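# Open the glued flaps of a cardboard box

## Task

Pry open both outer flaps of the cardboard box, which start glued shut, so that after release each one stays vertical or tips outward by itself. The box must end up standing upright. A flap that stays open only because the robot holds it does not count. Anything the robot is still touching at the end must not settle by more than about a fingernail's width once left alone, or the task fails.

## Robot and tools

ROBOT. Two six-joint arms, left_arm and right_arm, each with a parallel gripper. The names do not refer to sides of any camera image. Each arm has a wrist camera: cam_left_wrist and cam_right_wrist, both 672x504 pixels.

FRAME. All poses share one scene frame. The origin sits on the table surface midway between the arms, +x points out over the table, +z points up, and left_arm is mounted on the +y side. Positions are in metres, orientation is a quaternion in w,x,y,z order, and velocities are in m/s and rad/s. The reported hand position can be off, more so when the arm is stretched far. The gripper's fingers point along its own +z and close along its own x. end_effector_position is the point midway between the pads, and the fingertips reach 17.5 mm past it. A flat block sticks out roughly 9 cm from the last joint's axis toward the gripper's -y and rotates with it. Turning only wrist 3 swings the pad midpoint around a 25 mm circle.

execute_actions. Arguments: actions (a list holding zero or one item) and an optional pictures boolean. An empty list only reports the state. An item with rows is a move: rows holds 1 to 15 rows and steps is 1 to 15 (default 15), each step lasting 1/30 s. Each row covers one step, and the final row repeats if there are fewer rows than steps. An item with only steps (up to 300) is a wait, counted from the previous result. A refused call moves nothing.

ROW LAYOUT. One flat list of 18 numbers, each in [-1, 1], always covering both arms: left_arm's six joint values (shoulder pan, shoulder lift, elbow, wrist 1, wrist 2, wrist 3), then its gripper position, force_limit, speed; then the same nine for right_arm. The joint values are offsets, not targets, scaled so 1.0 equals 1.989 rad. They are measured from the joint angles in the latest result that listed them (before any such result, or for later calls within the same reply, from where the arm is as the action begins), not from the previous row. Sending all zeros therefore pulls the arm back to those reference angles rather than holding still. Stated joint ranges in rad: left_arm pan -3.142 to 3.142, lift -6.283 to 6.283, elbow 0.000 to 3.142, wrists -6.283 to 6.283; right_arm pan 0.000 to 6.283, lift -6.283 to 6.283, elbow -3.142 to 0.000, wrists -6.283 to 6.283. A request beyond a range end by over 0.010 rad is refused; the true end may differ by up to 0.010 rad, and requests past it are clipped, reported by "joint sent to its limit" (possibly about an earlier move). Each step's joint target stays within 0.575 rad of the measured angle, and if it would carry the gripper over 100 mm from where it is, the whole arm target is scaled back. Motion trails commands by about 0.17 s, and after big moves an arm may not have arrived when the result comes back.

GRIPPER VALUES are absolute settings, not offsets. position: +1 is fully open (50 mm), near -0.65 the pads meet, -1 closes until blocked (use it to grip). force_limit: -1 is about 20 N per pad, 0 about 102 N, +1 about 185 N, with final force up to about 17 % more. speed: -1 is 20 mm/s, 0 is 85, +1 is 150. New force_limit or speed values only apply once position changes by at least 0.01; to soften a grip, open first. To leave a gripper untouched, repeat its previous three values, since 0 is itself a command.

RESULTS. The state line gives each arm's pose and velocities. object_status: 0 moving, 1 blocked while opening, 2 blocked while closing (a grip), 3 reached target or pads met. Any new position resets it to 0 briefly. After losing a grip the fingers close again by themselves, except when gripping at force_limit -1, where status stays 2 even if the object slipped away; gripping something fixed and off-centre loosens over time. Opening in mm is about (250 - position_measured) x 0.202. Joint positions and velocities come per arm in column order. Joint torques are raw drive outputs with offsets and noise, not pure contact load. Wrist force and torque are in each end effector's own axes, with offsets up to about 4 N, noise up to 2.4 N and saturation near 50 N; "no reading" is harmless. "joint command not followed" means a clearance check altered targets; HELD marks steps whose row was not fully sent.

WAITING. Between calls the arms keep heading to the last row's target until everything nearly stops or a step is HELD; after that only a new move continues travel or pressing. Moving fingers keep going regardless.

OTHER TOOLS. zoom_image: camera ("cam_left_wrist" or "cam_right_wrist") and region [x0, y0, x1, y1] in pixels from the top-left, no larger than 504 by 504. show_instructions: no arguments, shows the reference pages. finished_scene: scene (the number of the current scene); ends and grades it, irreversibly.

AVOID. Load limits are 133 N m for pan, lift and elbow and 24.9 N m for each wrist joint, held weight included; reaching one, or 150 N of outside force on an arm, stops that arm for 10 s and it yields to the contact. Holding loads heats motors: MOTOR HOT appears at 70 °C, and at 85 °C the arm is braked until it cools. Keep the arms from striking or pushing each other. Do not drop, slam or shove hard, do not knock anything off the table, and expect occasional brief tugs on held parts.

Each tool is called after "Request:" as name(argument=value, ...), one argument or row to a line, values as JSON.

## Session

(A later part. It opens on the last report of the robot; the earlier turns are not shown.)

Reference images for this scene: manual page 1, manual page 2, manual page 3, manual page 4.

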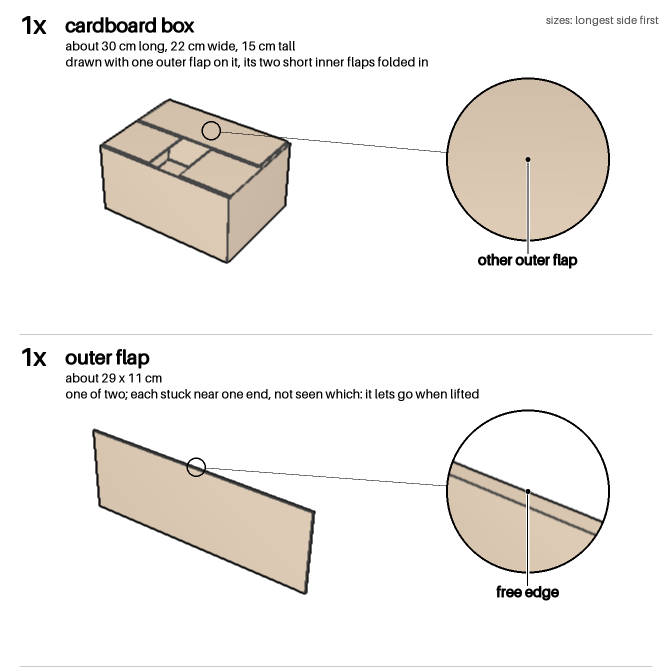

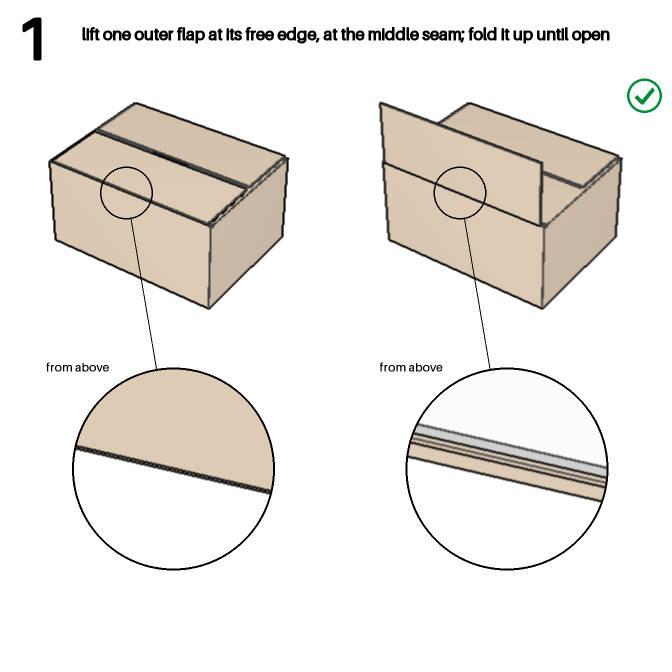

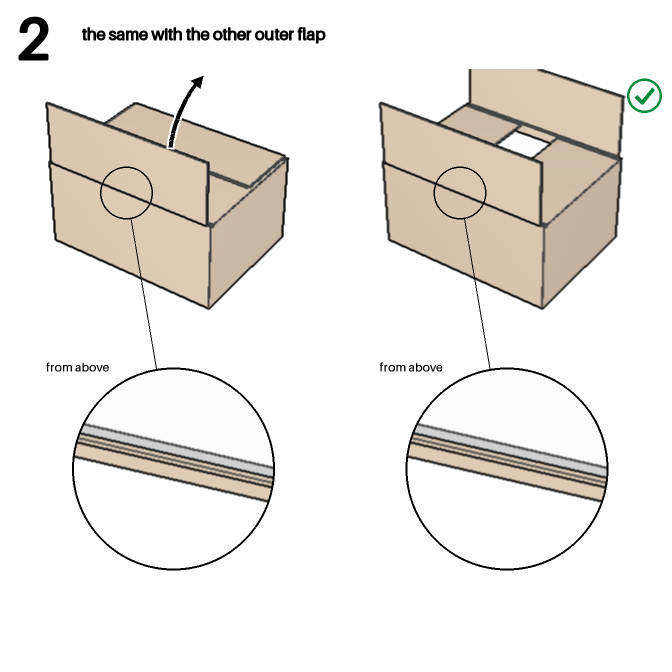

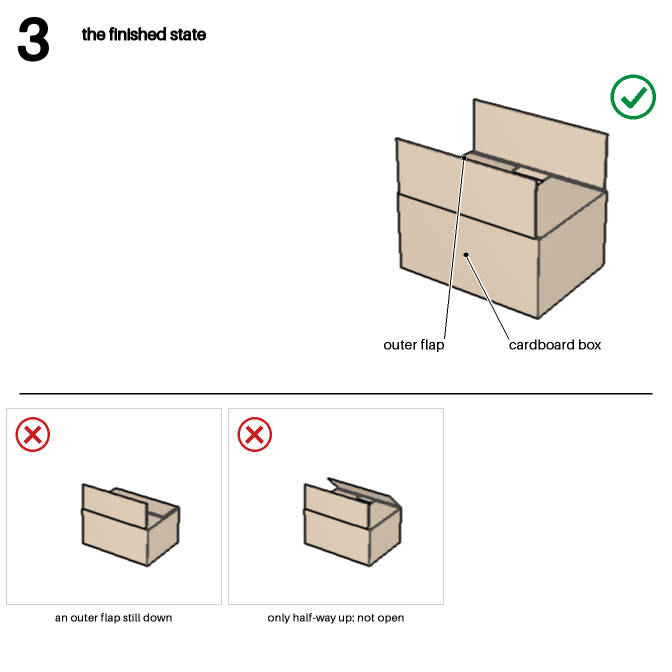

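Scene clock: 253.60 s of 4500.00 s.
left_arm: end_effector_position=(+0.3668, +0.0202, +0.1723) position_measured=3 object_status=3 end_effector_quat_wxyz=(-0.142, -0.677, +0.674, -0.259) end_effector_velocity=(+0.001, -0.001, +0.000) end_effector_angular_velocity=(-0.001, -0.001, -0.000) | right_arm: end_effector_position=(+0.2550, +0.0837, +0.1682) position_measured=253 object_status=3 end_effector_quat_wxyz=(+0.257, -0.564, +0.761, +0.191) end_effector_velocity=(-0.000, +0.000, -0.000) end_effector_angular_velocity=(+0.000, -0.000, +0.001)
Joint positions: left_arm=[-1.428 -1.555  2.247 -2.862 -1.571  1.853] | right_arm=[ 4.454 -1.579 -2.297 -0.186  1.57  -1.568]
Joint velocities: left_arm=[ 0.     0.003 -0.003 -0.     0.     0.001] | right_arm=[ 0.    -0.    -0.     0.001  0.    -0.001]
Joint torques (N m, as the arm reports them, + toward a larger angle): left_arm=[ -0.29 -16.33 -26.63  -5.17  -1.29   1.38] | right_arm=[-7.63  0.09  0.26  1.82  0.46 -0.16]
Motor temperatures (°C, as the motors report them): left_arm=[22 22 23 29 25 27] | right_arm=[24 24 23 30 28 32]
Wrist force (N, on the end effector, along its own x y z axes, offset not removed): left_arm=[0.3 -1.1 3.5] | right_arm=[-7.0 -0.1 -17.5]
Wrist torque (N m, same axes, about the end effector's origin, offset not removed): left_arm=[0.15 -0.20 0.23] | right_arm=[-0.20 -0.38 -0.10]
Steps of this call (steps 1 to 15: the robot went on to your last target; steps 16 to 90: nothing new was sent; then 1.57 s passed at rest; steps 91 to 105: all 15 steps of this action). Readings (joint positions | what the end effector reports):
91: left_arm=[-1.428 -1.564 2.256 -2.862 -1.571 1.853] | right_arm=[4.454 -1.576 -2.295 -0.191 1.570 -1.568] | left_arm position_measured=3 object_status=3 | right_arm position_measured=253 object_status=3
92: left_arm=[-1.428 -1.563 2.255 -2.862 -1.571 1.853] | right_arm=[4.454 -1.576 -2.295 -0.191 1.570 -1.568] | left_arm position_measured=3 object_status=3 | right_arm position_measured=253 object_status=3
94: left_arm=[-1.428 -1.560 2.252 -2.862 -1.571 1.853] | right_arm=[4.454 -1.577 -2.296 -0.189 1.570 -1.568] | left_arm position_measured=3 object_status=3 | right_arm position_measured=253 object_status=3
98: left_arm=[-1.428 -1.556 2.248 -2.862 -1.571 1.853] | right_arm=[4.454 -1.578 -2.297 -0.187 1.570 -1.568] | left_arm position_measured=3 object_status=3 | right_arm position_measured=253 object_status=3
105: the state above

Request:
execute_actions(
  actions=[
    {"rows":[[0,-0.0025,-0.0069,0.0094,0,0,1,0,0,0,-0.0005,-0.0004,0.0009,0,0,-1,0,0]]},
  ],
  pictures=false,
)

Request:
execute_actions(
  actions=[
    {"rows":[[0,-0.0025,-0.0069,0.0094,0,0,1,0,0,0,0,0,0,0,0,-1,0,0]]},
  ],
)

Scene clock: 260.20 s of 4500.00 s.
left_arm: end_effector_position=(+0.3675, +0.0179, +0.1778) position_measured=3 object_status=3 end_effector_quat_wxyz=(-0.142, -0.677, +0.674, -0.259) end_effector_velocity=(-0.000, -0.000, +0.001) end_effector_angular_velocity=(+0.000, +0.000, -0.001) | right_arm: end_effector_position=(+0.2550, +0.0836, +0.1677) position_measured=253 object_status=3 end_effector_quat_wxyz=(+0.257, -0.564, +0.761, +0.191) end_effector_velocity=(-0.000, -0.000, -0.001) end_effector_angular_velocity=(-0.002, +0.001, -0.000)
Joint positions: left_arm=[-1.428 -1.559  2.233 -2.844 -1.571  1.853] | right_arm=[ 4.454 -1.58  -2.298 -0.184  1.57  -1.568]
Joint velocities: left_arm=[-0.001 -0.002 -0.002  0.004 -0.     0.001] | right_arm=[ 0.    -0.001 -0.001 -0.001  0.     0.001]
Joint torques (N m, as the arm reports them, + toward a larger angle): left_arm=[ -1.63 -33.18 -32.96  -5.19  -1.33  -0.95] | right_arm=[-6.91 -5.36 -4.82 -0.21  0.59 -0.3 ]
Motor temperatures (°C, as the motors report them): left_arm=[22 22 23 29 25 27] | right_arm=[24 24 23 30 28 32]
Wrist force (N, on the end effector, along its own x y z axes, offset not removed): left_arm=[-12.0 2.5 -1.1] | right_arm=[-14.3 -7.9 -27.6]
Wrist torque (N m, same axes, about the end effector's origin, offset not removed): left_arm=[-0.07 0.35 -0.12] | right_arm=[-0.28 0.00 -0.08]
Steps of this call (steps 1 to 15: the robot went on to your last target; steps 16 to 90: nothing new was sent; then 3.10 s passed at rest; steps 91 to 105: all 15 steps of this action). Readings (joint positions | what the end effector reports):
91: left_arm=[-1.428 -1.554 2.246 -2.862 -1.571 1.853] | right_arm=[4.454 -1.579 -2.297 -0.186 1.570 -1.568] | left_arm position_measured=3 object_status=3 | right_arm position_measured=253 object_status=3
92: left_arm=[-1.428 -1.555 2.245 -2.861 -1.571 1.853] | right_arm=[4.454 -1.579 -2.297 -0.186 1.570 -1.568] | left_arm position_measured=3 object_status=3 | right_arm position_measured=253 object_status=3
94: left_arm=[-1.428 -1.556 2.241 -2.855 -1.571 1.853] | right_arm=[4.454 -1.579 -2.297 -0.185 1.570 -1.568] | left_arm position_measured=3 object_status=3 | right_arm position_measured=253 object_status=3
98: left_arm=[-1.428 -1.558 2.236 -2.847 -1.571 1.853] | right_arm=[4.454 -1.580 -2.298 -0.184 1.570 -1.568] | left_arm position_measured=3 object_status=3 | right_arm position_measured=253 object_status=3
105: the state above

Scene clock: 260.70 s of 4500.00 s.
left_arm: end_effector_position=(+0.3681, +0.0156, +0.1834) position_measured=3 object_status=3 end_effector_quat_wxyz=(-0.142, -0.677, +0.674, -0.259) end_effector_velocity=(-0.001, -0.001, +0.001) end_effector_angular_velocity=(+0.001, +0.001, -0.001) | right_arm: end_effector_position=(+0.2550, +0.0836, +0.1677) position_measured=253 object_status=3 end_effector_quat_wxyz=(+0.257, -0.564, +0.761, +0.191) end_effector_velocity=(+0.001, +0.001, +0.001) end_effector_angular_velocity=(+0.002, -0.001, -0.001)
Joint positions: left_arm=[-1.428 -1.564  2.22  -2.826 -1.571  1.853] | right_arm=[ 4.454 -1.58  -2.298 -0.184  1.57  -1.568]
Joint velocities: left_arm=[-0.002 -0.001 -0.003  0.005 -0.    -0.001] | right_arm=[-0.    -0.     0.001  0.001 -0.001  0.001]
Joint torques (N m, as the arm reports them, + toward a larger angle): left_arm=[ -1.5  -33.33 -35.49  -5.58  -0.59  -0.8 ] | right_arm=[-3.01 -3.71 -1.75 -0.96  2.52 -0.37]
Motor temperatures (°C, as the motors report them): left_arm=[22 22 23 29 25 27] | right_arm=[24 24 23 30 28 32]
Wrist force (N, on the end effector, along its own x y z axes, offset not removed): left_arm=[-12.6 8.9 -6.7] | right_arm=[-16.2 -11.6 -27.8]
Wrist torque (N m, same axes, about the end effector's origin, offset not removed): left_arm=[-0.38 -0.18 -0.36] | right_arm=[-0.37 0.13 0.01]
Steps of this call (steps 1 to 15: all 15 steps of this action). Readings (joint positions | what the end effector reports):
1: left_arm=[-1.428 -1.559 2.233 -2.844 -1.571 1.853] | right_arm=[4.454 -1.580 -2.298 -0.184 1.570 -1.568] | left_arm position_measured=3 object_status=3 | right_arm position_measured=253 object_status=3
2: left_arm=[-1.428 -1.560 2.232 -2.843 -1.571 1.853] | right_arm=[4.454 -1.580 -2.298 -0.184 1.570 -1.568] | left_arm position_measured=3 object_status=3 | right_arm position_measured=253 object_status=3
4: left_arm=[-1.428 -1.561 2.228 -2.836 -1.571 1.853] | right_arm=[4.454 -1.580 -2.298 -0.184 1.570 -1.568] | left_arm position_measured=3 object_status=3 | right_arm position_measured=253 object_status=3
8: left_arm=[-1.428 -1.563 2.223 -2.830 -1.571 1.853] | right_arm=[4.454 -1.580 -2.298 -0.184 1.570 -1.568] | left_arm position_measured=3 object_status=3 | right_arm position_measured=253 object_status=3
15: the state above

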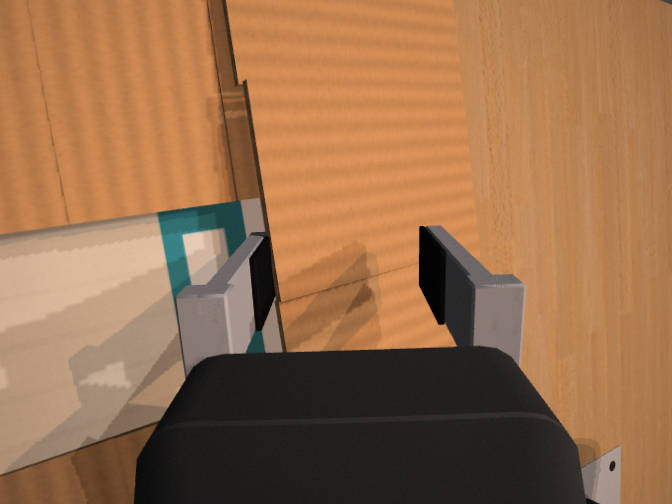

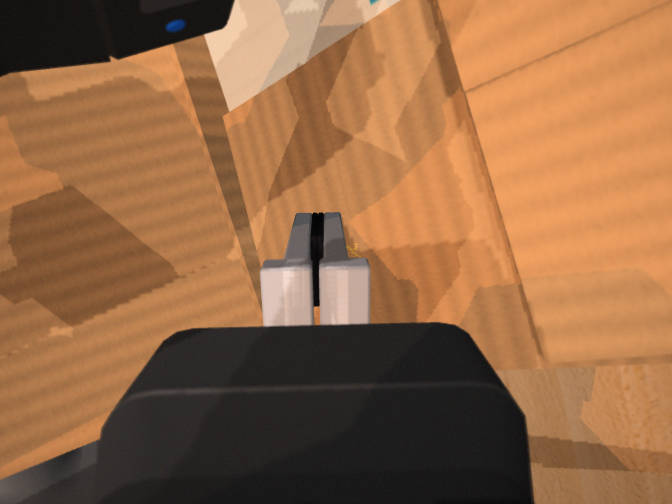

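Request:
execute_actions(
  actions=[
    {"rows":[[0,-0.0049,-0.0046,0.0095,0,0,1,0,0,0,-0.0004,-0.0003,0.0007,0,0,-1,0,0]]},
  ],
  pictures=false,
)

Request:
execute_actions(
  actions=[
    {"rows":[[0,-0.0042,-0.0053,0.0095,0,0,1,0,0,0,0,0,0,0,0,-1,0,0]]},
  ],
)

Scene clock: 267.57 s of 4500.00 s.
left_arm: end_effector_position=(+0.3682, +0.0153, +0.1891) position_measured=3 object_status=3 end_effector_quat_wxyz=(-0.142, -0.677, +0.674, -0.259) end_effector_velocity=(-0.000, +0.000, +0.001) end_effector_angular_velocity=(+0.002, +0.000, -0.001) | right_arm: end_effector_position=(+0.2550, +0.0836, +0.1674) position_measured=253 object_status=3 end_effector_quat_wxyz=(+0.257, -0.564, +0.761, +0.191) end_effector_velocity=(-0.001, +0.000, -0.000) end_effector_angular_velocity=(-0.000, +0.000, +0.002)
Joint positions: left_arm=[-1.428 -1.574  2.211 -2.808 -1.571  1.853] | right_arm=[ 4.454 -1.58  -2.298 -0.182  1.57  -1.568]
Joint velocities: left_arm=[-0.    -0.002 -0.001  0.005  0.     0.   ] | right_arm=[ 0.    -0.     0.    -0.     0.001 -0.001]
Joint torques (N m, as the arm reports them, + toward a larger angle): left_arm=[ -0.92 -32.9  -36.75  -5.15   4.27  -0.85] | right_arm=[11.98 -9.86 -8.06 -1.98  4.02 -0.32]
Motor temperatures (°C, as the motors report them): left_arm=[22 22 23 29 26 27] | right_arm=[24 24 23 30 28 32]
Wrist force (N, on the end effector, along its own x y z axes, offset not removed): left_arm=[-8.5 9.3 0.3] | right_arm=[-17.9 -13.1 -34.9]
Wrist torque (N m, same axes, about the end effector's origin, offset not removed): left_arm=[-0.04 -0.19 0.04] | right_arm=[-0.48 0.02 -0.08]
Steps of this call (steps 1 to 15: the robot went on to your last target; steps 16 to 90: nothing new was sent; then 3.37 s passed at rest; steps 91 to 105: all 15 steps of this action). Readings (joint positions | what the end effector reports):
91: left_arm=[-1.428 -1.564 2.220 -2.826 -1.571 1.853] | right_arm=[4.454 -1.580 -2.298 -0.184 1.570 -1.568] | left_arm position_measured=3 object_status=3 | right_arm position_measured=253 object_status=3
92: left_arm=[-1.428 -1.565 2.219 -2.824 -1.571 1.853] | right_arm=[4.454 -1.580 -2.298 -0.184 1.570 -1.568] | left_arm position_measured=3 object_status=3 | right_arm position_measured=253 object_status=3
94: left_arm=[-1.428 -1.568 2.216 -2.818 -1.571 1.853] | right_arm=[4.454 -1.580 -2.298 -0.184 1.570 -1.568] | left_arm position_measured=3 object_status=3 | right_arm position_measured=253 object_status=3
98: left_arm=[-1.428 -1.572 2.213 -2.811 -1.571 1.853] | right_arm=[4.454 -1.580 -2.298 -0.183 1.570 -1.568] | left_arm position_measured=3 object_status=3 | right_arm position_measured=253 object_status=3
105: the state above

Scene clock: 268.07 s of 4500.00 s.
left_arm: end_effector_position=(+0.3684, +0.0146, +0.1949) position_measured=3 object_status=3 end_effector_quat_wxyz=(-0.142, -0.677, +0.674, -0.259) end_effector_velocity=(-0.001, -0.000, +0.001) end_effector_angular_velocity=(+0.001, +0.000, -0.002) | right_arm: end_effector_position=(+0.2550, +0.0836, +0.1674) position_measured=253 object_status=3 end_effector_quat_wxyz=(+0.257, -0.564, +0.761, +0.191) end_effector_velocity=(+0.000, +0.000, +0.000) end_effector_angular_velocity=(+0.000, -0.001, -0.000)
Joint positions: left_arm=[-1.428 -1.582  2.201 -2.79  -1.571  1.853] | right_arm=[ 4.454 -1.58  -2.298 -0.182  1.57  -1.568]
Joint velocities: left_arm=[-0.001 -0.002 -0.003  0.005 -0.     0.   ] | right_arm=[ 0.    -0.001  0.     0.001 -0.001  0.   ]
Joint torques (N m, as the arm reports them, + toward a larger angle): left_arm=[ -1.22 -34.28 -35.09  -4.69   4.29  -0.81] | right_arm=[13.02 -7.29 -7.13 -2.25  4.11 -0.48]
Motor temperatures (°C, as the motors report them): left_arm=[22 22 23 29 26 27] | right_arm=[24 24 23 30 28 32]
Wrist force (N, on the end effector, along its own x y z axes, offset not removed): left_arm=[-10.8 7.2 8.9] | right_arm=[-17.4 -10.9 -36.3]
Wrist torque (N m, same axes, about the end effector's origin, offset not removed): left_arm=[-0.36 0.73 -0.06] | right_arm=[-0.02 0.07 0.02]
Steps of this call (steps 1 to 15: all 15 steps of this action). Readings (joint positions | what the end effector reports):
1: left_arm=[-1.428 -1.574 2.211 -2.808 -1.571 1.853] | right_arm=[4.454 -1.580 -2.298 -0.182 1.570 -1.568] | left_arm position_measured=3 object_status=3 | right_arm position_measured=253 object_status=3
2: left_arm=[-1.428 -1.574 2.210 -2.806 -1.571 1.853] | right_arm=[4.454 -1.580 -2.298 -0.182 1.570 -1.568] | left_arm position_measured=3 object_status=3 | right_arm position_measured=253 object_status=3
4: left_arm=[-1.428 -1.577 2.207 -2.800 -1.571 1.853] | right_arm=[4.454 -1.580 -2.298 -0.182 1.570 -1.568] | left_arm position_measured=3 object_status=3 | right_arm position_measured=253 object_status=3
8: left_arm=[-1.428 -1.580 2.203 -2.793 -1.571 1.853] | right_arm=[4.454 -1.580 -2.298 -0.182 1.570 -1.568] | left_arm position_measured=3 object_status=3 | right_arm position_measured=253 object_status=3
15: the state above

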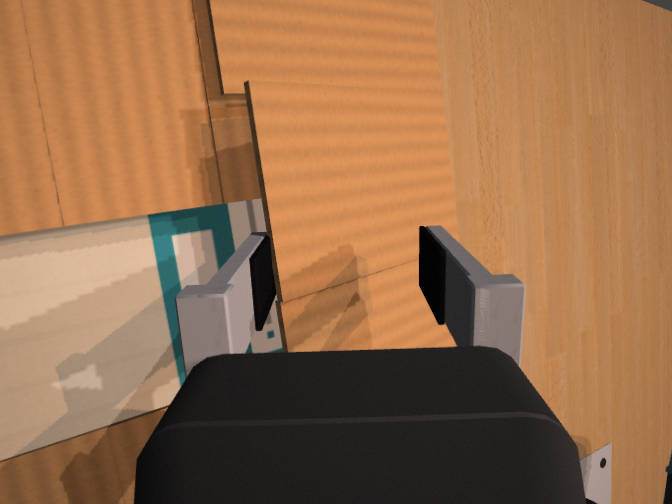

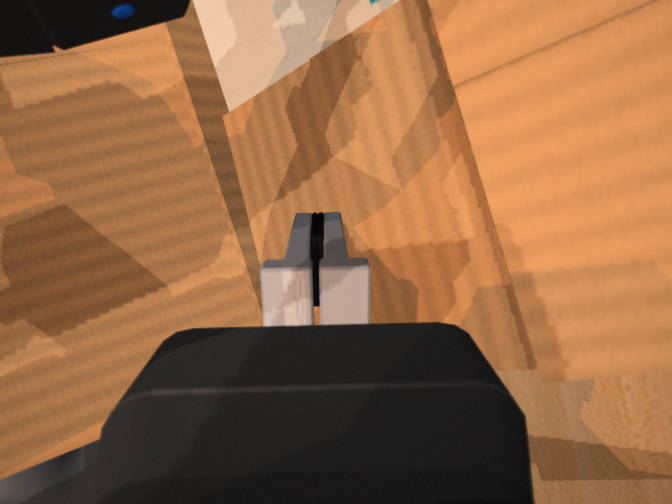

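dr +1.5, dh +6 twice.

Request:
execute_actions(
  actions=[
    {"rows":[[0,-0.0031,-0.0063,0.0094,0,0,1,0,0,0,0,0,0,0,0,-1,0,0]]},
  ],
  pictures=false,
)

Request:
execute_actions(
  actions=[
    {"rows":[[0,-0.0028,-0.0066,0.0094,0,0,1,0,0,0,0,0,0,0,0,-1,0,0]]},
  ],
)

Scene clock: 276.23 s of 4500.00 s.
left_arm: end_effector_position=(+0.3689, +0.0131, +0.2007) position_measured=3 object_status=3 end_effector_quat_wxyz=(-0.142, -0.677, +0.674, -0.259) end_effector_velocity=(+0.001, -0.000, +0.002) end_effector_angular_velocity=(-0.001, -0.000, +0.001) | right_arm: end_effector_position=(+0.2550, +0.0836, +0.1674) position_measured=253 object_status=3 end_effector_quat_wxyz=(+0.257, -0.564, +0.761, +0.191) end_effector_velocity=(-0.000, -0.000, -0.000) end_effector_angular_velocity=(-0.001, +0.001, +0.001)
Joint positions: left_arm=[-1.428 -1.588  2.189 -2.772 -1.571  1.853] | right_arm=[ 4.454 -1.58  -2.298 -0.182  1.57  -1.568]
Joint velocities: left_arm=[ 0.001 -0.002 -0.004  0.004  0.     0.   ] | right_arm=[ 0.     0.    -0.    -0.001  0.001 -0.001]
Joint torques (N m, as the arm reports them, + toward a larger angle): left_arm=[ -1.   -35.14 -35.75  -5.82   4.26  -0.84] | right_arm=[11.71 -0.19  6.66 -4.33  3.98 -0.32]
Motor temperatures (°C, as the motors report them): left_arm=[22 22 23 29 26 27] | right_arm=[24 24 23 30 28 32]
Wrist force (N, on the end effector, along its own x y z axes, offset not removed): left_arm=[-10.8 10.7 4.5] | right_arm=[-19.3 -10.0 -36.2]
Wrist torque (N m, same axes, about the end effector's origin, offset not removed): left_arm=[-0.36 0.29 -0.39] | right_arm=[-0.02 0.36 -0.02]
Steps of this call (steps 1 to 15: the robot went on to your last target; steps 16 to 90: nothing new was sent; then 4.67 s passed at rest; steps 91 to 105: all 15 steps of this action). Readings (joint positions | what the end effector reports):
91: left_arm=[-1.428 -1.582 2.201 -2.789 -1.571 1.853] | right_arm=[4.454 -1.580 -2.298 -0.182 1.570 -1.568] | left_arm position_measured=3 object_status=3 | right_arm position_measured=253 object_status=3
92: left_arm=[-1.428 -1.582 2.200 -2.788 -1.571 1.853] | right_arm=[4.454 -1.580 -2.298 -0.182 1.570 -1.568] | left_arm position_measured=3 object_status=3 | right_arm position_measured=253 object_status=3
94: left_arm=[-1.428 -1.584 2.196 -2.782 -1.571 1.853] | right_arm=[4.454 -1.580 -2.298 -0.182 1.570 -1.568] | left_arm position_measured=3 object_status=3 | right_arm position_measured=253 object_status=3
98: left_arm=[-1.428 -1.587 2.191 -2.775 -1.571 1.853] | right_arm=[4.454 -1.580 -2.298 -0.182 1.570 -1.568] | left_arm position_measured=3 object_status=3 | right_arm position_measured=253 object_status=3
105: the state above

Scene clock: 276.73 s of 4500.00 s.
left_arm: end_effector_position=(+0.3694, +0.0115, +0.2065) position_measured=3 object_status=3 end_effector_quat_wxyz=(-0.142, -0.677, +0.674, -0.259) end_effector_velocity=(+0.001, -0.000, +0.002) end_effector_angular_velocity=(+0.000, -0.000, +0.001) | right_arm: end_effector_position=(+0.2550, +0.0836, +0.1674) position_measured=253 object_status=3 end_effector_quat_wxyz=(+0.257, -0.564, +0.761, +0.191) end_effector_velocity=(+0.000, +0.000, -0.000) end_effector_angular_velocity=(-0.000, -0.001, +0.002)
Joint positions: left_arm=[-1.428 -1.593  2.176 -2.754 -1.571  1.853] | right_arm=[ 4.454 -1.58  -2.298 -0.182  1.57  -1.568]
Joint velocities: left_arm=[ 0.001 -0.001 -0.004  0.005  0.     0.   ] | right_arm=[-0.    -0.     0.    -0.     0.    -0.002]
Joint torques (N m, as the arm reports them, + toward a larger angle): left_arm=[ -1.35 -29.68 -28.49  -2.15  -1.72  -0.9 ] | right_arm=[12.17  1.2   5.8  -4.15  3.95 -0.31]
Motor temperatures (°C, as the motors report them): left_arm=[22 22 23 29 26 27] | right_arm=[24 24 23 30 28 32]
Wrist force (N, on the end effector, along its own x y z axes, offset not removed): left_arm=[-1.6 -2.8 0.1] | right_arm=[-20.6 -10.2 -35.3]
Wrist torque (N m, same axes, about the end effector's origin, offset not removed): left_arm=[-0.34 0.22 0.16] | right_arm=[0.05 0.50 0.06]
Steps of this call (steps 1 to 15: all 15 steps of this action). Readings (joint positions | what the end effector reports):
1: left_arm=[-1.428 -1.588 2.189 -2.772 -1.571 1.853] | right_arm=[4.454 -1.580 -2.298 -0.182 1.570 -1.568] | left_arm position_measured=3 object_status=3 | right_arm position_measured=253 object_status=3
2: left_arm=[-1.428 -1.588 2.188 -2.770 -1.571 1.853] | right_arm=[4.454 -1.580 -2.298 -0.182 1.570 -1.568] | left_arm position_measured=3 object_status=3 | right_arm position_measured=253 object_status=3
4: left_arm=[-1.428 -1.590 2.183 -2.764 -1.571 1.853] | right_arm=[4.454 -1.580 -2.298 -0.182 1.570 -1.568] | left_arm position_measured=3 object_status=3 | right_arm position_measured=253 object_status=3
8: left_arm=[-1.428 -1.592 2.178 -2.757 -1.571 1.853] | right_arm=[4.454 -1.580 -2.298 -0.182 1.570 -1.568] | left_arm position_measured=3 object_status=3 | right_arm position_measured=253 object_status=3
15: the state above

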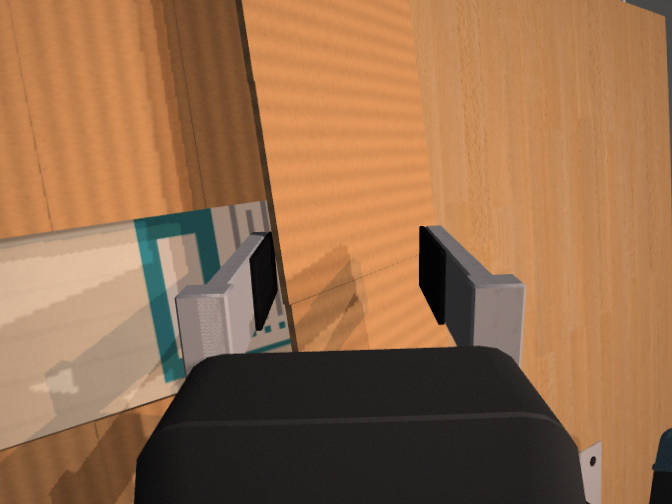

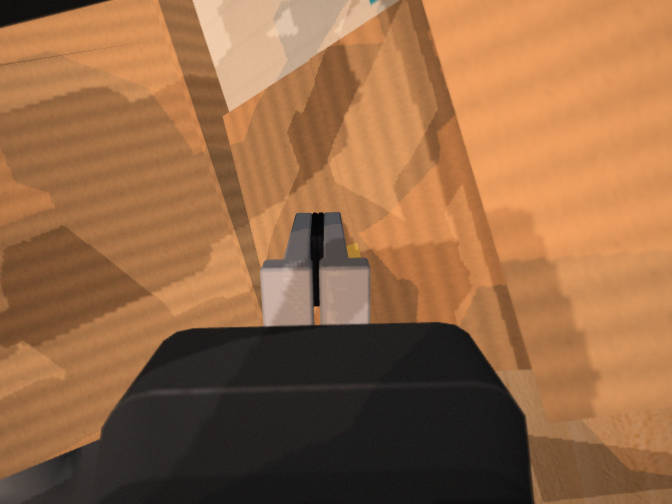

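Request:
execute_actions(
  actions=[
    {"rows":[[0,0.0135,-0.0002,-0.0133,0,0,1,0,0,0,0.1676,0.0801,-0.2488,0,0,-1,0,0]]},
  ],
  pictures=false,
)

Request:
execute_actions(
  actions=[
    {"steps":12},
  ],
  pictures=false,
)

Request:
execute_actions(
  actions=[
    {"rows":[[0,0,0,0,0,0,1,0,0,0.18,0,0,0,0,0,-1,0,0]]},
  ],
)

Scene clock: 294.97 s of 4500.00 s.
left_arm: end_effector_position=(+0.3709, +0.0063, +0.1984) position_measured=3 object_status=3 end_effector_quat_wxyz=(-0.142, -0.677, +0.674, -0.259) end_effector_velocity=(-0.000, -0.002, -0.002) end_effector_angular_velocity=(-0.001, +0.001, +0.000) | right_arm: end_effector_position=(+0.2426, +0.0430, +0.3052) position_measured=253 object_status=3 end_effector_quat_wxyz=(+0.258, -0.564, +0.761, +0.192) end_effector_velocity=(-0.016, -0.050, +0.064) end_effector_angular_velocity=(-0.040, +0.015, +0.001)
Joint positions: left_arm=[-1.428 -1.567  2.176 -2.779 -1.571  1.853] | right_arm=[ 4.454 -1.271 -2.149 -0.638  1.571 -1.568]
Joint velocities: left_arm=[-0.001  0.007 -0.001 -0.008  0.    -0.001] | right_arm=[-0.     0.181  0.077 -0.301  0.002  0.001]
Joint torques (N m, as the arm reports them, + toward a larger angle): left_arm=[ -1.21 -16.62 -17.07  -5.66   2.5   -0.81] | right_arm=[-1.31 18.39 34.73  1.18 -1.28 -0.08]
Motor temperatures (°C, as the motors report them): left_arm=[22 22 23 29 26 27] | right_arm=[24 24 23 30 28 32]
Wrist force (N, on the end effector, along its own x y z axes, offset not removed): left_arm=[-3.4 -5.0 3.4] | right_arm=[1.6 -2.5 -1.5]
Wrist torque (N m, same axes, about the end effector's origin, offset not removed): left_arm=[-0.71 0.51 0.11] | right_arm=[-0.40 -0.22 -0.20]
Steps of this call (steps 1 to 15: the robot went on to your last target; steps 16 to 90: nothing new was sent; then 14.73 s passed at rest; steps 91 to 105: all 15 steps of this action). Readings (joint positions | what the end effector reports):
91: left_arm=[-1.428 -1.593 2.176 -2.753 -1.571 1.853] | right_arm=[4.454 -1.580 -2.298 -0.182 1.570 -1.568] | left_arm position_measured=3 object_status=3 | right_arm position_measured=253 object_status=3
92: left_arm=[-1.428 -1.591 2.176 -2.755 -1.571 1.853] | right_arm=[4.454 -1.577 -2.295 -0.186 1.570 -1.568] | left_arm position_measured=3 object_status=3 | right_arm position_measured=253 object_status=3
94: left_arm=[-1.428 -1.583 2.176 -2.764 -1.571 1.853] | right_arm=[4.454 -1.532 -2.264 -0.235 1.571 -1.568] | left_arm position_measured=3 object_status=3 | right_arm position_measured=253 object_status=3
98: left_arm=[-1.428 -1.572 2.176 -2.774 -1.571 1.853] | right_arm=[4.454 -1.390 -2.200 -0.441 1.571 -1.568] | left_arm position_measured=3 object_status=3 | right_arm position_measured=253 object_status=3
105: the state above

Scene clock: 295.37 s of 4500.00 s.
left_arm: end_effector_position=(+0.3709, +0.0062, +0.1980) position_measured=3 object_status=3 end_effector_quat_wxyz=(-0.142, -0.677, +0.674, -0.259) end_effector_velocity=(+0.001, +0.001, -0.001) end_effector_angular_velocity=(+0.001, +0.000, +0.001) | right_arm: end_effector_position=(+0.2408, +0.0366, +0.3131) position_measured=253 object_status=3 end_effector_quat_wxyz=(+0.256, -0.564, +0.762, +0.190) end_effector_velocity=(-0.001, -0.003, +0.002) end_effector_angular_velocity=(-0.003, +0.002, -0.001)
Joint positions: left_arm=[-1.428 -1.566  2.176 -2.78  -1.571  1.853] | right_arm=[ 4.454 -1.248 -2.14  -0.676  1.57  -1.568]
Joint velocities: left_arm=[ 0.001  0.     0.001 -0.    -0.     0.   ] | right_arm=[-0.     0.007  0.003 -0.014 -0.     0.001]
Joint torques (N m, as the arm reports them, + toward a larger angle): left_arm=[ -0.87 -16.33 -16.19  -5.5    2.83  -0.92] | right_arm=[-9.55 21.97 37.37  1.8  -2.2  -0.28]
Motor temperatures (°C, as the motors report them): left_arm=[22 22 23 29 26 27] | right_arm=[24 24 23 30 28 32]
Wrist force (N, on the end effector, along its own x y z axes, offset not removed): left_arm=[-1.8 -6.4 0.6] | right_arm=[-1.8 -1.3 -1.1]
Wrist torque (N m, same axes, about the end effector's origin, offset not removed): left_arm=[-0.95 0.30 0.01] | right_arm=[-0.06 0.24 0.13]
Steps of this call (steps 1 to 12: the robot went on to your last target). Readings (joint positions | what the end effector reports):
1: left_arm=[-1.428 -1.567 2.176 -2.779 -1.571 1.853] | right_arm=[4.454 -1.265 -2.147 -0.647 1.571 -1.568] | left_arm position_measured=3 object_status=3 | right_arm position_measured=253 object_status=3
2: left_arm=[-1.428 -1.567 2.176 -2.780 -1.571 1.853] | right_arm=[4.454 -1.261 -2.145 -0.654 1.571 -1.568] | left_arm position_measured=3 object_status=3 | right_arm position_measured=253 object_status=3
4: left_arm=[-1.428 -1.566 2.176 -2.780 -1.571 1.853] | right_arm=[4.454 -1.255 -2.143 -0.664 1.570 -1.568] | left_arm position_measured=3 object_status=3 | right_arm position_measured=253 object_status=3
8: left_arm=[-1.428 -1.566 2.176 -2.780 -1.571 1.853] | right_arm=[4.454 -1.250 -2.140 -0.672 1.570 -1.568] | left_arm position_measured=3 object_status=3 | right_arm position_measured=253 object_status=3
12: the state above

Scene clock: 295.87 s of 4500.00 s.
left_arm: end_effector_position=(+0.3709, +0.0062, +0.1980) position_measured=3 object_status=3 end_effector_quat_wxyz=(-0.142, -0.677, +0.674, -0.259) end_effector_velocity=(-0.000, -0.000, -0.000) end_effector_angular_velocity=(+0.001, -0.000, -0.001) | right_arm: end_effector_position=(+0.0916, +0.1077, +0.3133) position_measured=253 object_status=3 end_effector_quat_wxyz=(-0.222, +0.679, -0.661, -0.229) end_effector_velocity=(-0.137, +0.040, -0.000) end_effector_angular_velocity=(+0.000, +0.001, +0.277)
Joint positions: left_arm=[-1.428 -1.566  2.176 -2.78  -1.571  1.853] | right_arm=[ 4.776 -1.248 -2.139 -0.676  1.57  -1.568]
Joint velocities: left_arm=[-0.001 -0.     0.001 -0.    -0.     0.001] | right_arm=[ 0.276 -0.002  0.     0.002  0.001 -0.   ]
Joint torques (N m, as the arm reports them, + toward a larger angle): left_arm=[ -0.7  -18.12 -16.35  -5.06   2.89  -0.89] | right_arm=[ 4.82  1.32 20.81  6.18  1.76 -0.2 ]
Motor temperatures (°C, as the motors report them): left_arm=[22 22 23 29 26 27] | right_arm=[24 24 23 30 28 32]
Wrist force (N, on the end effector, along its own x y z axes, offset not removed): left_arm=[-1.2 -1.5 2.9] | right_arm=[-1.2 -2.3 -0.5]
Wrist torque (N m, same axes, about the end effector's origin, offset not removed): left_arm=[-0.22 0.00 0.00] | right_arm=[-0.26 0.28 -0.04]
Steps of this call (steps 1 to 15: all 15 steps of this action). Readings (joint positions | what the end effector reports):
1: left_arm=[-1.428 -1.566 2.176 -2.780 -1.571 1.853] | right_arm=[4.454 -1.248 -2.139 -0.676 1.570 -1.568] | left_arm position_measured=3 object_status=3 | right_arm position_measured=253 object_status=3
2: left_arm=[-1.428 -1.566 2.176 -2.780 -1.571 1.853] | right_arm=[4.457 -1.248 -2.139 -0.676 1.570 -1.568] | left_arm position_measured=3 object_status=3 | right_arm position_measured=253 object_status=3
4: left_arm=[-1.428 -1.566 2.176 -2.780 -1.571 1.853] | right_arm=[4.501 -1.248 -2.139 -0.676 1.570 -1.568] | left_arm position_measured=3 object_status=3 | right_arm position_measured=253 object_status=3
8: left_arm=[-1.428 -1.566 2.176 -2.780 -1.571 1.853] | right_arm=[4.624 -1.248 -2.139 -0.676 1.570 -1.568] | left_arm position_measured=3 object_status=3 | right_arm position_measured=253 object_status=3
15: the state above

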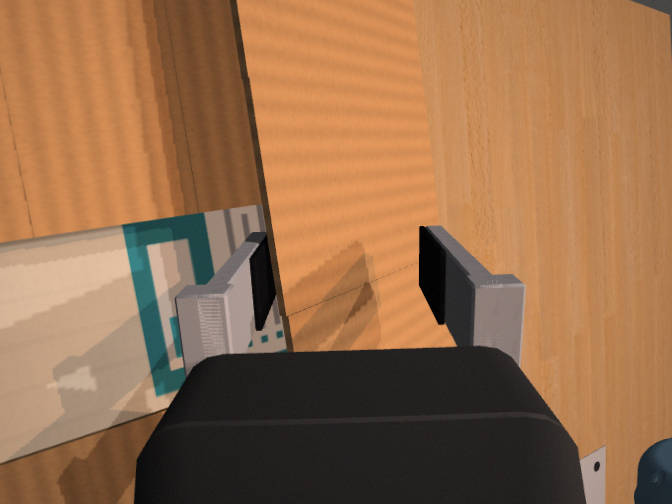

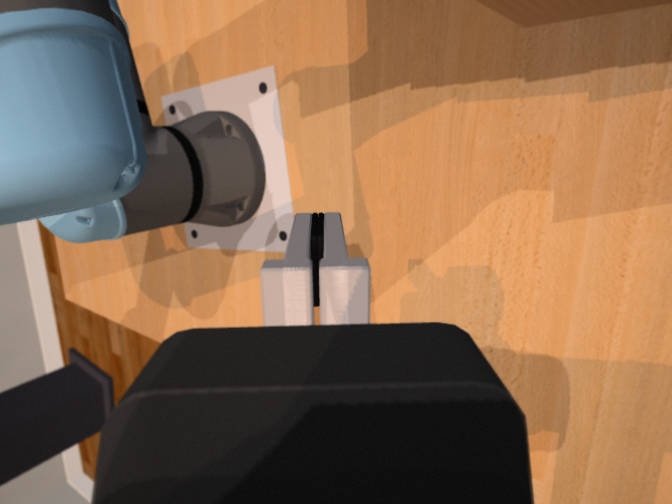

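Request:
execute_actions(
  actions=[
    {"rows":[[0,0.003,-0.015,0.012,0,0,1,0,0,0.018,0,0,0,0,0,-1,0,0],[0,0.003,-0.015,0.012,0,0,1,0,0,0.018,0,0,0,0,0,-1,0,0],[0,0.006,-0.03,0.024,0,0,1,0,0,0.018,0,0,0,0,0,-1,0,0],[0,0.006,-0.03,0.024,0,0,1,0,0,0.018,0,0,0,0,0,-1,0,0],[0,0.009,-0.045,0.036,0,0,1,0,0,0.018,0,0,0,0,0,-1,0,0],[0,0.009,-0.045,0.036,0,0,1,0,0,0.018,0,0,0,0,0,-1,0,0],[0,0.0117,-0.059,0.0473,0,0,1,0,0,0.018,0,0,0,0,0,-1,0,0]]},
  ],
)

Scene clock: 314.87 s of 4500.00 s.
left_arm: end_effector_position=(+0.3786, -0.0198, +0.2262) position_measured=3 object_status=3 end_effector_quat_wxyz=(-0.142, -0.677, +0.674, -0.259) end_effector_velocity=(+0.006, -0.018, +0.021) end_effector_angular_velocity=(-0.000, -0.001, -0.000) | right_arm: end_effector_position=(+0.0738, +0.1126, +0.3131) position_measured=253 object_status=3 end_effector_quat_wxyz=(-0.218, +0.691, -0.649, -0.233) end_effector_velocity=(-0.000, -0.000, +0.000) end_effector_angular_velocity=(+0.001, +0.000, +0.001)
Joint positions: left_arm=[-1.428 -1.545  2.069 -2.694 -1.571  1.853] | right_arm=[ 4.812 -1.248 -2.14  -0.676  1.57  -1.568]
Joint velocities: left_arm=[ 0.     0.016 -0.079  0.063  0.     0.001] | right_arm=[ 0.     0.001  0.    -0.001  0.001 -0.001]
Joint torques (N m, as the arm reports them, + toward a larger angle): left_arm=[ -0.93 -19.81 -29.52  -2.51   2.39  -0.8 ] | right_arm=[ 9.08 24.3  37.13  2.8  -0.38 -0.33]
Motor temperatures (°C, as the motors report them): left_arm=[22 22 23 29 26 27] | right_arm=[24 24 23 30 28 32]
Wrist force (N, on the end effector, along its own x y z axes, offset not removed): left_arm=[-2.4 -1.3 5.6] | right_arm=[-1.6 -2.3 -1.8]
Wrist torque (N m, same axes, about the end effector's origin, offset not removed): left_arm=[-0.34 0.25 -0.10] | right_arm=[-0.15 0.27 -0.05]
Steps of this call (steps 1 to 30: the robot went on to your last target; steps 31 to 90: nothing new was sent; then 15.50 s passed at rest; steps 91 to 105: all 15 steps of this action). Readings (joint positions | what the end effector reports):
91: left_arm=[-1.428 -1.566 2.176 -2.780 -1.571 1.853] | right_arm=[4.812 -1.248 -2.140 -0.676 1.570 -1.568] | left_arm position_measured=3 object_status=3 | right_arm position_measured=253 object_status=3
92: left_arm=[-1.428 -1.566 2.174 -2.778 -1.571 1.853] | right_arm=[4.812 -1.248 -2.140 -0.676 1.570 -1.568] | left_arm position_measured=3 object_status=3 | right_arm position_measured=253 object_status=3
94: left_arm=[-1.428 -1.563 2.162 -2.769 -1.571 1.853] | right_arm=[4.812 -1.248 -2.140 -0.676 1.570 -1.568] | left_arm position_measured=3 object_status=3 | right_arm position_measured=253 object_status=3
98: left_arm=[-1.428 -1.555 2.120 -2.735 -1.571 1.853] | right_arm=[4.812 -1.248 -2.140 -0.676 1.570 -1.568] | left_arm position_measured=3 object_status=3 | right_arm position_measured=253 object_status=3
105: the state above

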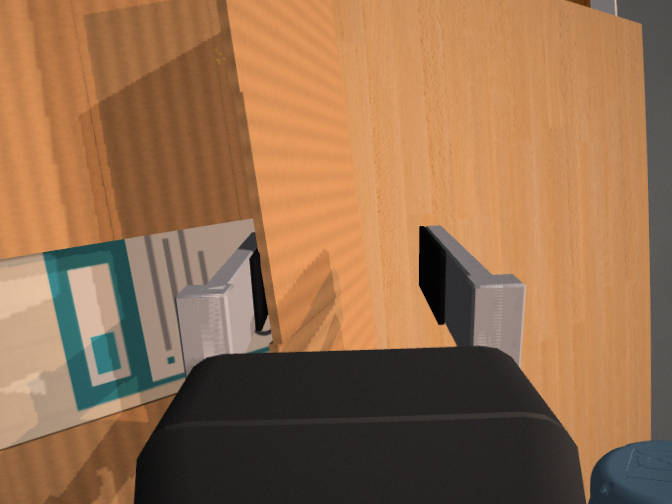

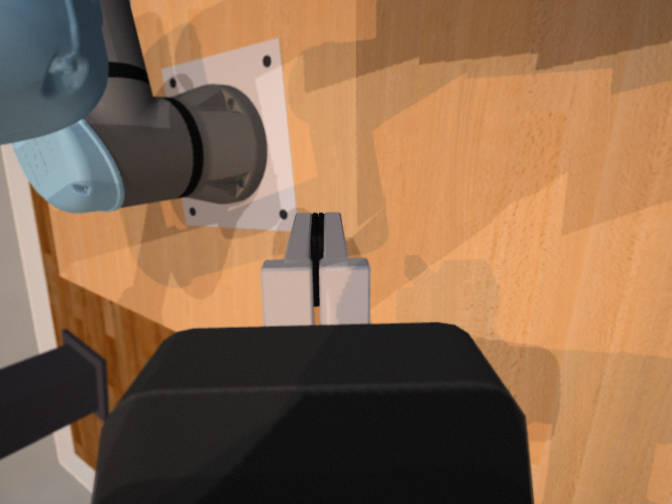

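Request:
execute_actions(
  actions=[
    {"rows":[[0,0.005,-0.02,0.015,0,0,1,0,0,0,0,0,0,0,0,-1,0,0],[0,0.005,-0.02,0.015,0,0,1,0,0,0,0,0,0,0,0,-1,0,0],[0,0.01,-0.039,0.029,0,0,1,0,0,0,0,0,0,0,0,-1,0,0],[0,0.01,-0.039,0.029,0,0,1,0,0,0,0,0,0,0,0,-1,0,0],[0,0.016,-0.057,0.041,0,0,1,0,0,0,0,0,0,0,0,-1,0,0],[0,0.016,-0.057,0.041,0,0,1,0,0,0,0,0,0,0,0,-1,0,0],[0,0.029,-0.08,0.051,0,0,1,0,0,0,0,0,0,0,0,-1,0,0],[0,0.029,-0.08,0.051,0,0,1,0,0,0,0,0,0,0,0,-1,0,0],[0,0.044,-0.103,0.059,0,0,1,0,0,0,0,0,0,0,0,-1,0,0],[0,0.044,-0.103,0.059,0,0,1,0,0,0,0,0,0,0,0,-1,0,0],[0,0.06,-0.1258,0.0659,0,0,1,0,0,0,0,0,0,0,0,-1,0,0]]},
  ],
  pictures=false,
)

Request:
execute_actions(
  actions=[
    {"steps":15},
  ],
)

Scene clock: 335.60 s of 4500.00 s.
left_arm: end_effector_position=(+0.3948, -0.0751, +0.2620) position_measured=3 object_status=3 end_effector_quat_wxyz=(-0.142, -0.677, +0.675, -0.258) end_effector_velocity=(+0.035, -0.117, +0.045) end_effector_angular_velocity=(-0.009, -0.002, +0.000) | right_arm: end_effector_position=(+0.0738, +0.1125, +0.3133) position_measured=253 object_status=3 end_effector_quat_wxyz=(-0.218, +0.691, -0.649, -0.233) end_effector_velocity=(-0.001, -0.000, -0.002) end_effector_angular_velocity=(-0.002, +0.001, +0.000)
Joint positions: left_arm=[-1.428 -1.455  1.868 -2.582 -1.571  1.853] | right_arm=[ 4.812 -1.248 -2.139 -0.676  1.57  -1.568]
Joint velocities: left_arm=[ 0.001  0.228 -0.379  0.142 -0.     0.   ] | right_arm=[ 0.001 -0.    -0.002  0.     0.001  0.001]
Joint torques (N m, as the arm reports them, + toward a larger angle): left_arm=[ -0.87 -29.05 -25.83  -3.14   0.19  -0.88] | right_arm=[ 8.14  1.5  15.37  4.77  0.25 -0.22]
Motor temperatures (°C, as the motors report them): left_arm=[22 22 23 30 26 27] | right_arm=[24 24 23 30 28 32]
Wrist force (N, on the end effector, along its own x y z axes, offset not removed): left_arm=[-2.7 0.0 2.2] | right_arm=[-0.8 -1.9 -0.4]
Wrist torque (N m, same axes, about the end effector's origin, offset not removed): left_arm=[0.01 0.42 0.05] | right_arm=[-0.27 0.17 -0.10]
Steps of this call (steps 1 to 30: the robot went on to your last target; steps 31 to 90: nothing new was sent; then 17.23 s passed at rest; steps 91 to 105: all 15 steps of this action). Readings (joint positions | what the end effector reports):
91: left_arm=[-1.428 -1.543 2.059 -2.686 -1.571 1.853] | right_arm=[4.812 -1.248 -2.139 -0.676 1.570 -1.568] | left_arm position_measured=3 object_status=3 | right_arm position_measured=253 object_status=3
92: left_arm=[-1.428 -1.542 2.057 -2.684 -1.571 1.853] | right_arm=[4.812 -1.248 -2.139 -0.676 1.570 -1.568] | left_arm position_measured=3 object_status=3 | right_arm position_measured=253 object_status=3
94: left_arm=[-1.428 -1.539 2.044 -2.675 -1.571 1.853] | right_arm=[4.812 -1.248 -2.139 -0.676 1.570 -1.568] | left_arm position_measured=3 object_status=3 | right_arm position_measured=253 object_status=3
98: left_arm=[-1.428 -1.523 1.995 -2.640 -1.571 1.853] | right_arm=[4.812 -1.248 -2.139 -0.676 1.570 -1.568] | left_arm position_measured=3 object_status=3 | right_arm position_measured=253 object_status=3
105: the state above

Scene clock: 336.10 s of 4500.00 s.
left_arm: end_effector_position=(+0.3991, -0.0897, +0.2677) position_measured=3 object_status=3 end_effector_quat_wxyz=(-0.142, -0.677, +0.674, -0.259) end_effector_velocity=(+0.000, -0.003, +0.002) end_effector_angular_velocity=(-0.001, -0.000, -0.001) | right_arm: end_effector_position=(+0.0738, +0.1126, +0.3131) position_measured=253 object_status=3 end_effector_quat_wxyz=(-0.218, +0.691, -0.649, -0.233) end_effector_velocity=(+0.000, +0.000, +0.001) end_effector_angular_velocity=(+0.001, -0.001, +0.000)
Joint positions: left_arm=[-1.428 -1.426  1.82  -2.563 -1.571  1.853] | right_arm=[ 4.812 -1.248 -2.14  -0.676  1.57  -1.568]
Joint velocities: left_arm=[-0.001  0.005 -0.009  0.003 -0.    -0.   ] | right_arm=[-0.     0.     0.001 -0.    -0.001 -0.001]
Joint torques (N m, as the arm reports them, + toward a larger angle): left_arm=[ -1.01 -27.83 -32.55  -3.28   0.04  -0.9 ] | right_arm=[ 5.76  1.57 16.15  6.12  2.3  -0.22]
Motor temperatures (°C, as the motors report them): left_arm=[22 22 23 30 26 27] | right_arm=[24 24 23 30 28 32]
Wrist force (N, on the end effector, along its own x y z axes, offset not removed): left_arm=[-3.9 2.3 1.2] | right_arm=[-0.4 -1.4 -0.6]
Wrist torque (N m, same axes, about the end effector's origin, offset not removed): left_arm=[0.38 0.56 0.07] | right_arm=[-0.21 0.12 -0.04]
Steps of this call (steps 1 to 15: the robot went on to your last target). Readings (joint positions | what the end effector reports):
1: left_arm=[-1.428 -1.448 1.856 -2.577 -1.571 1.853] | right_arm=[4.812 -1.248 -2.139 -0.676 1.570 -1.568] | left_arm position_measured=3 object_status=3 | right_arm position_measured=253 object_status=3
2: left_arm=[-1.428 -1.443 1.848 -2.574 -1.571 1.853] | right_arm=[4.812 -1.248 -2.139 -0.676 1.570 -1.568] | left_arm position_measured=3 object_status=3 | right_arm position_measured=253 object_status=3
4: left_arm=[-1.428 -1.436 1.836 -2.570 -1.571 1.853] | right_arm=[4.812 -1.248 -2.139 -0.676 1.570 -1.568] | left_arm position_measured=3 object_status=3 | right_arm position_measured=253 object_status=3
8: left_arm=[-1.428 -1.429 1.825 -2.565 -1.571 1.853] | right_arm=[4.812 -1.248 -2.140 -0.676 1.570 -1.568] | left_arm position_measured=3 object_status=3 | right_arm position_measured=253 object_status=3
15: the state above

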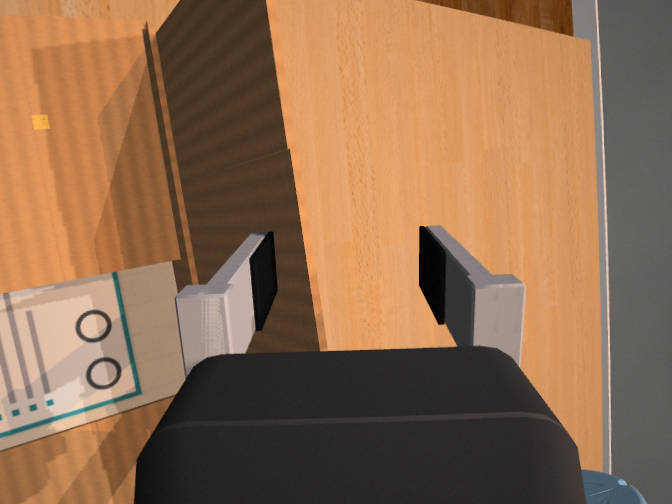

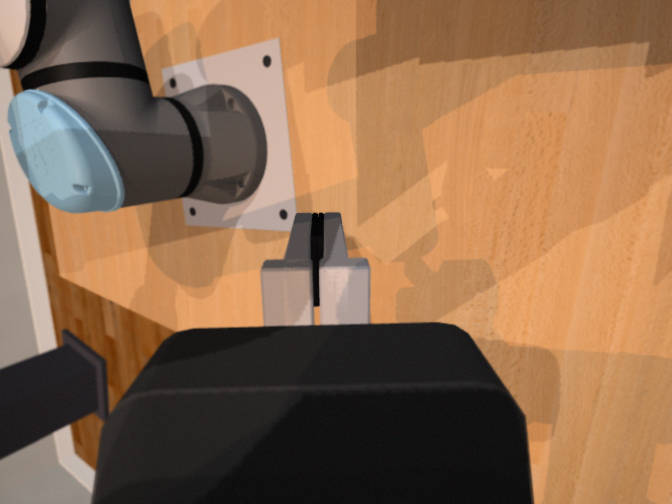

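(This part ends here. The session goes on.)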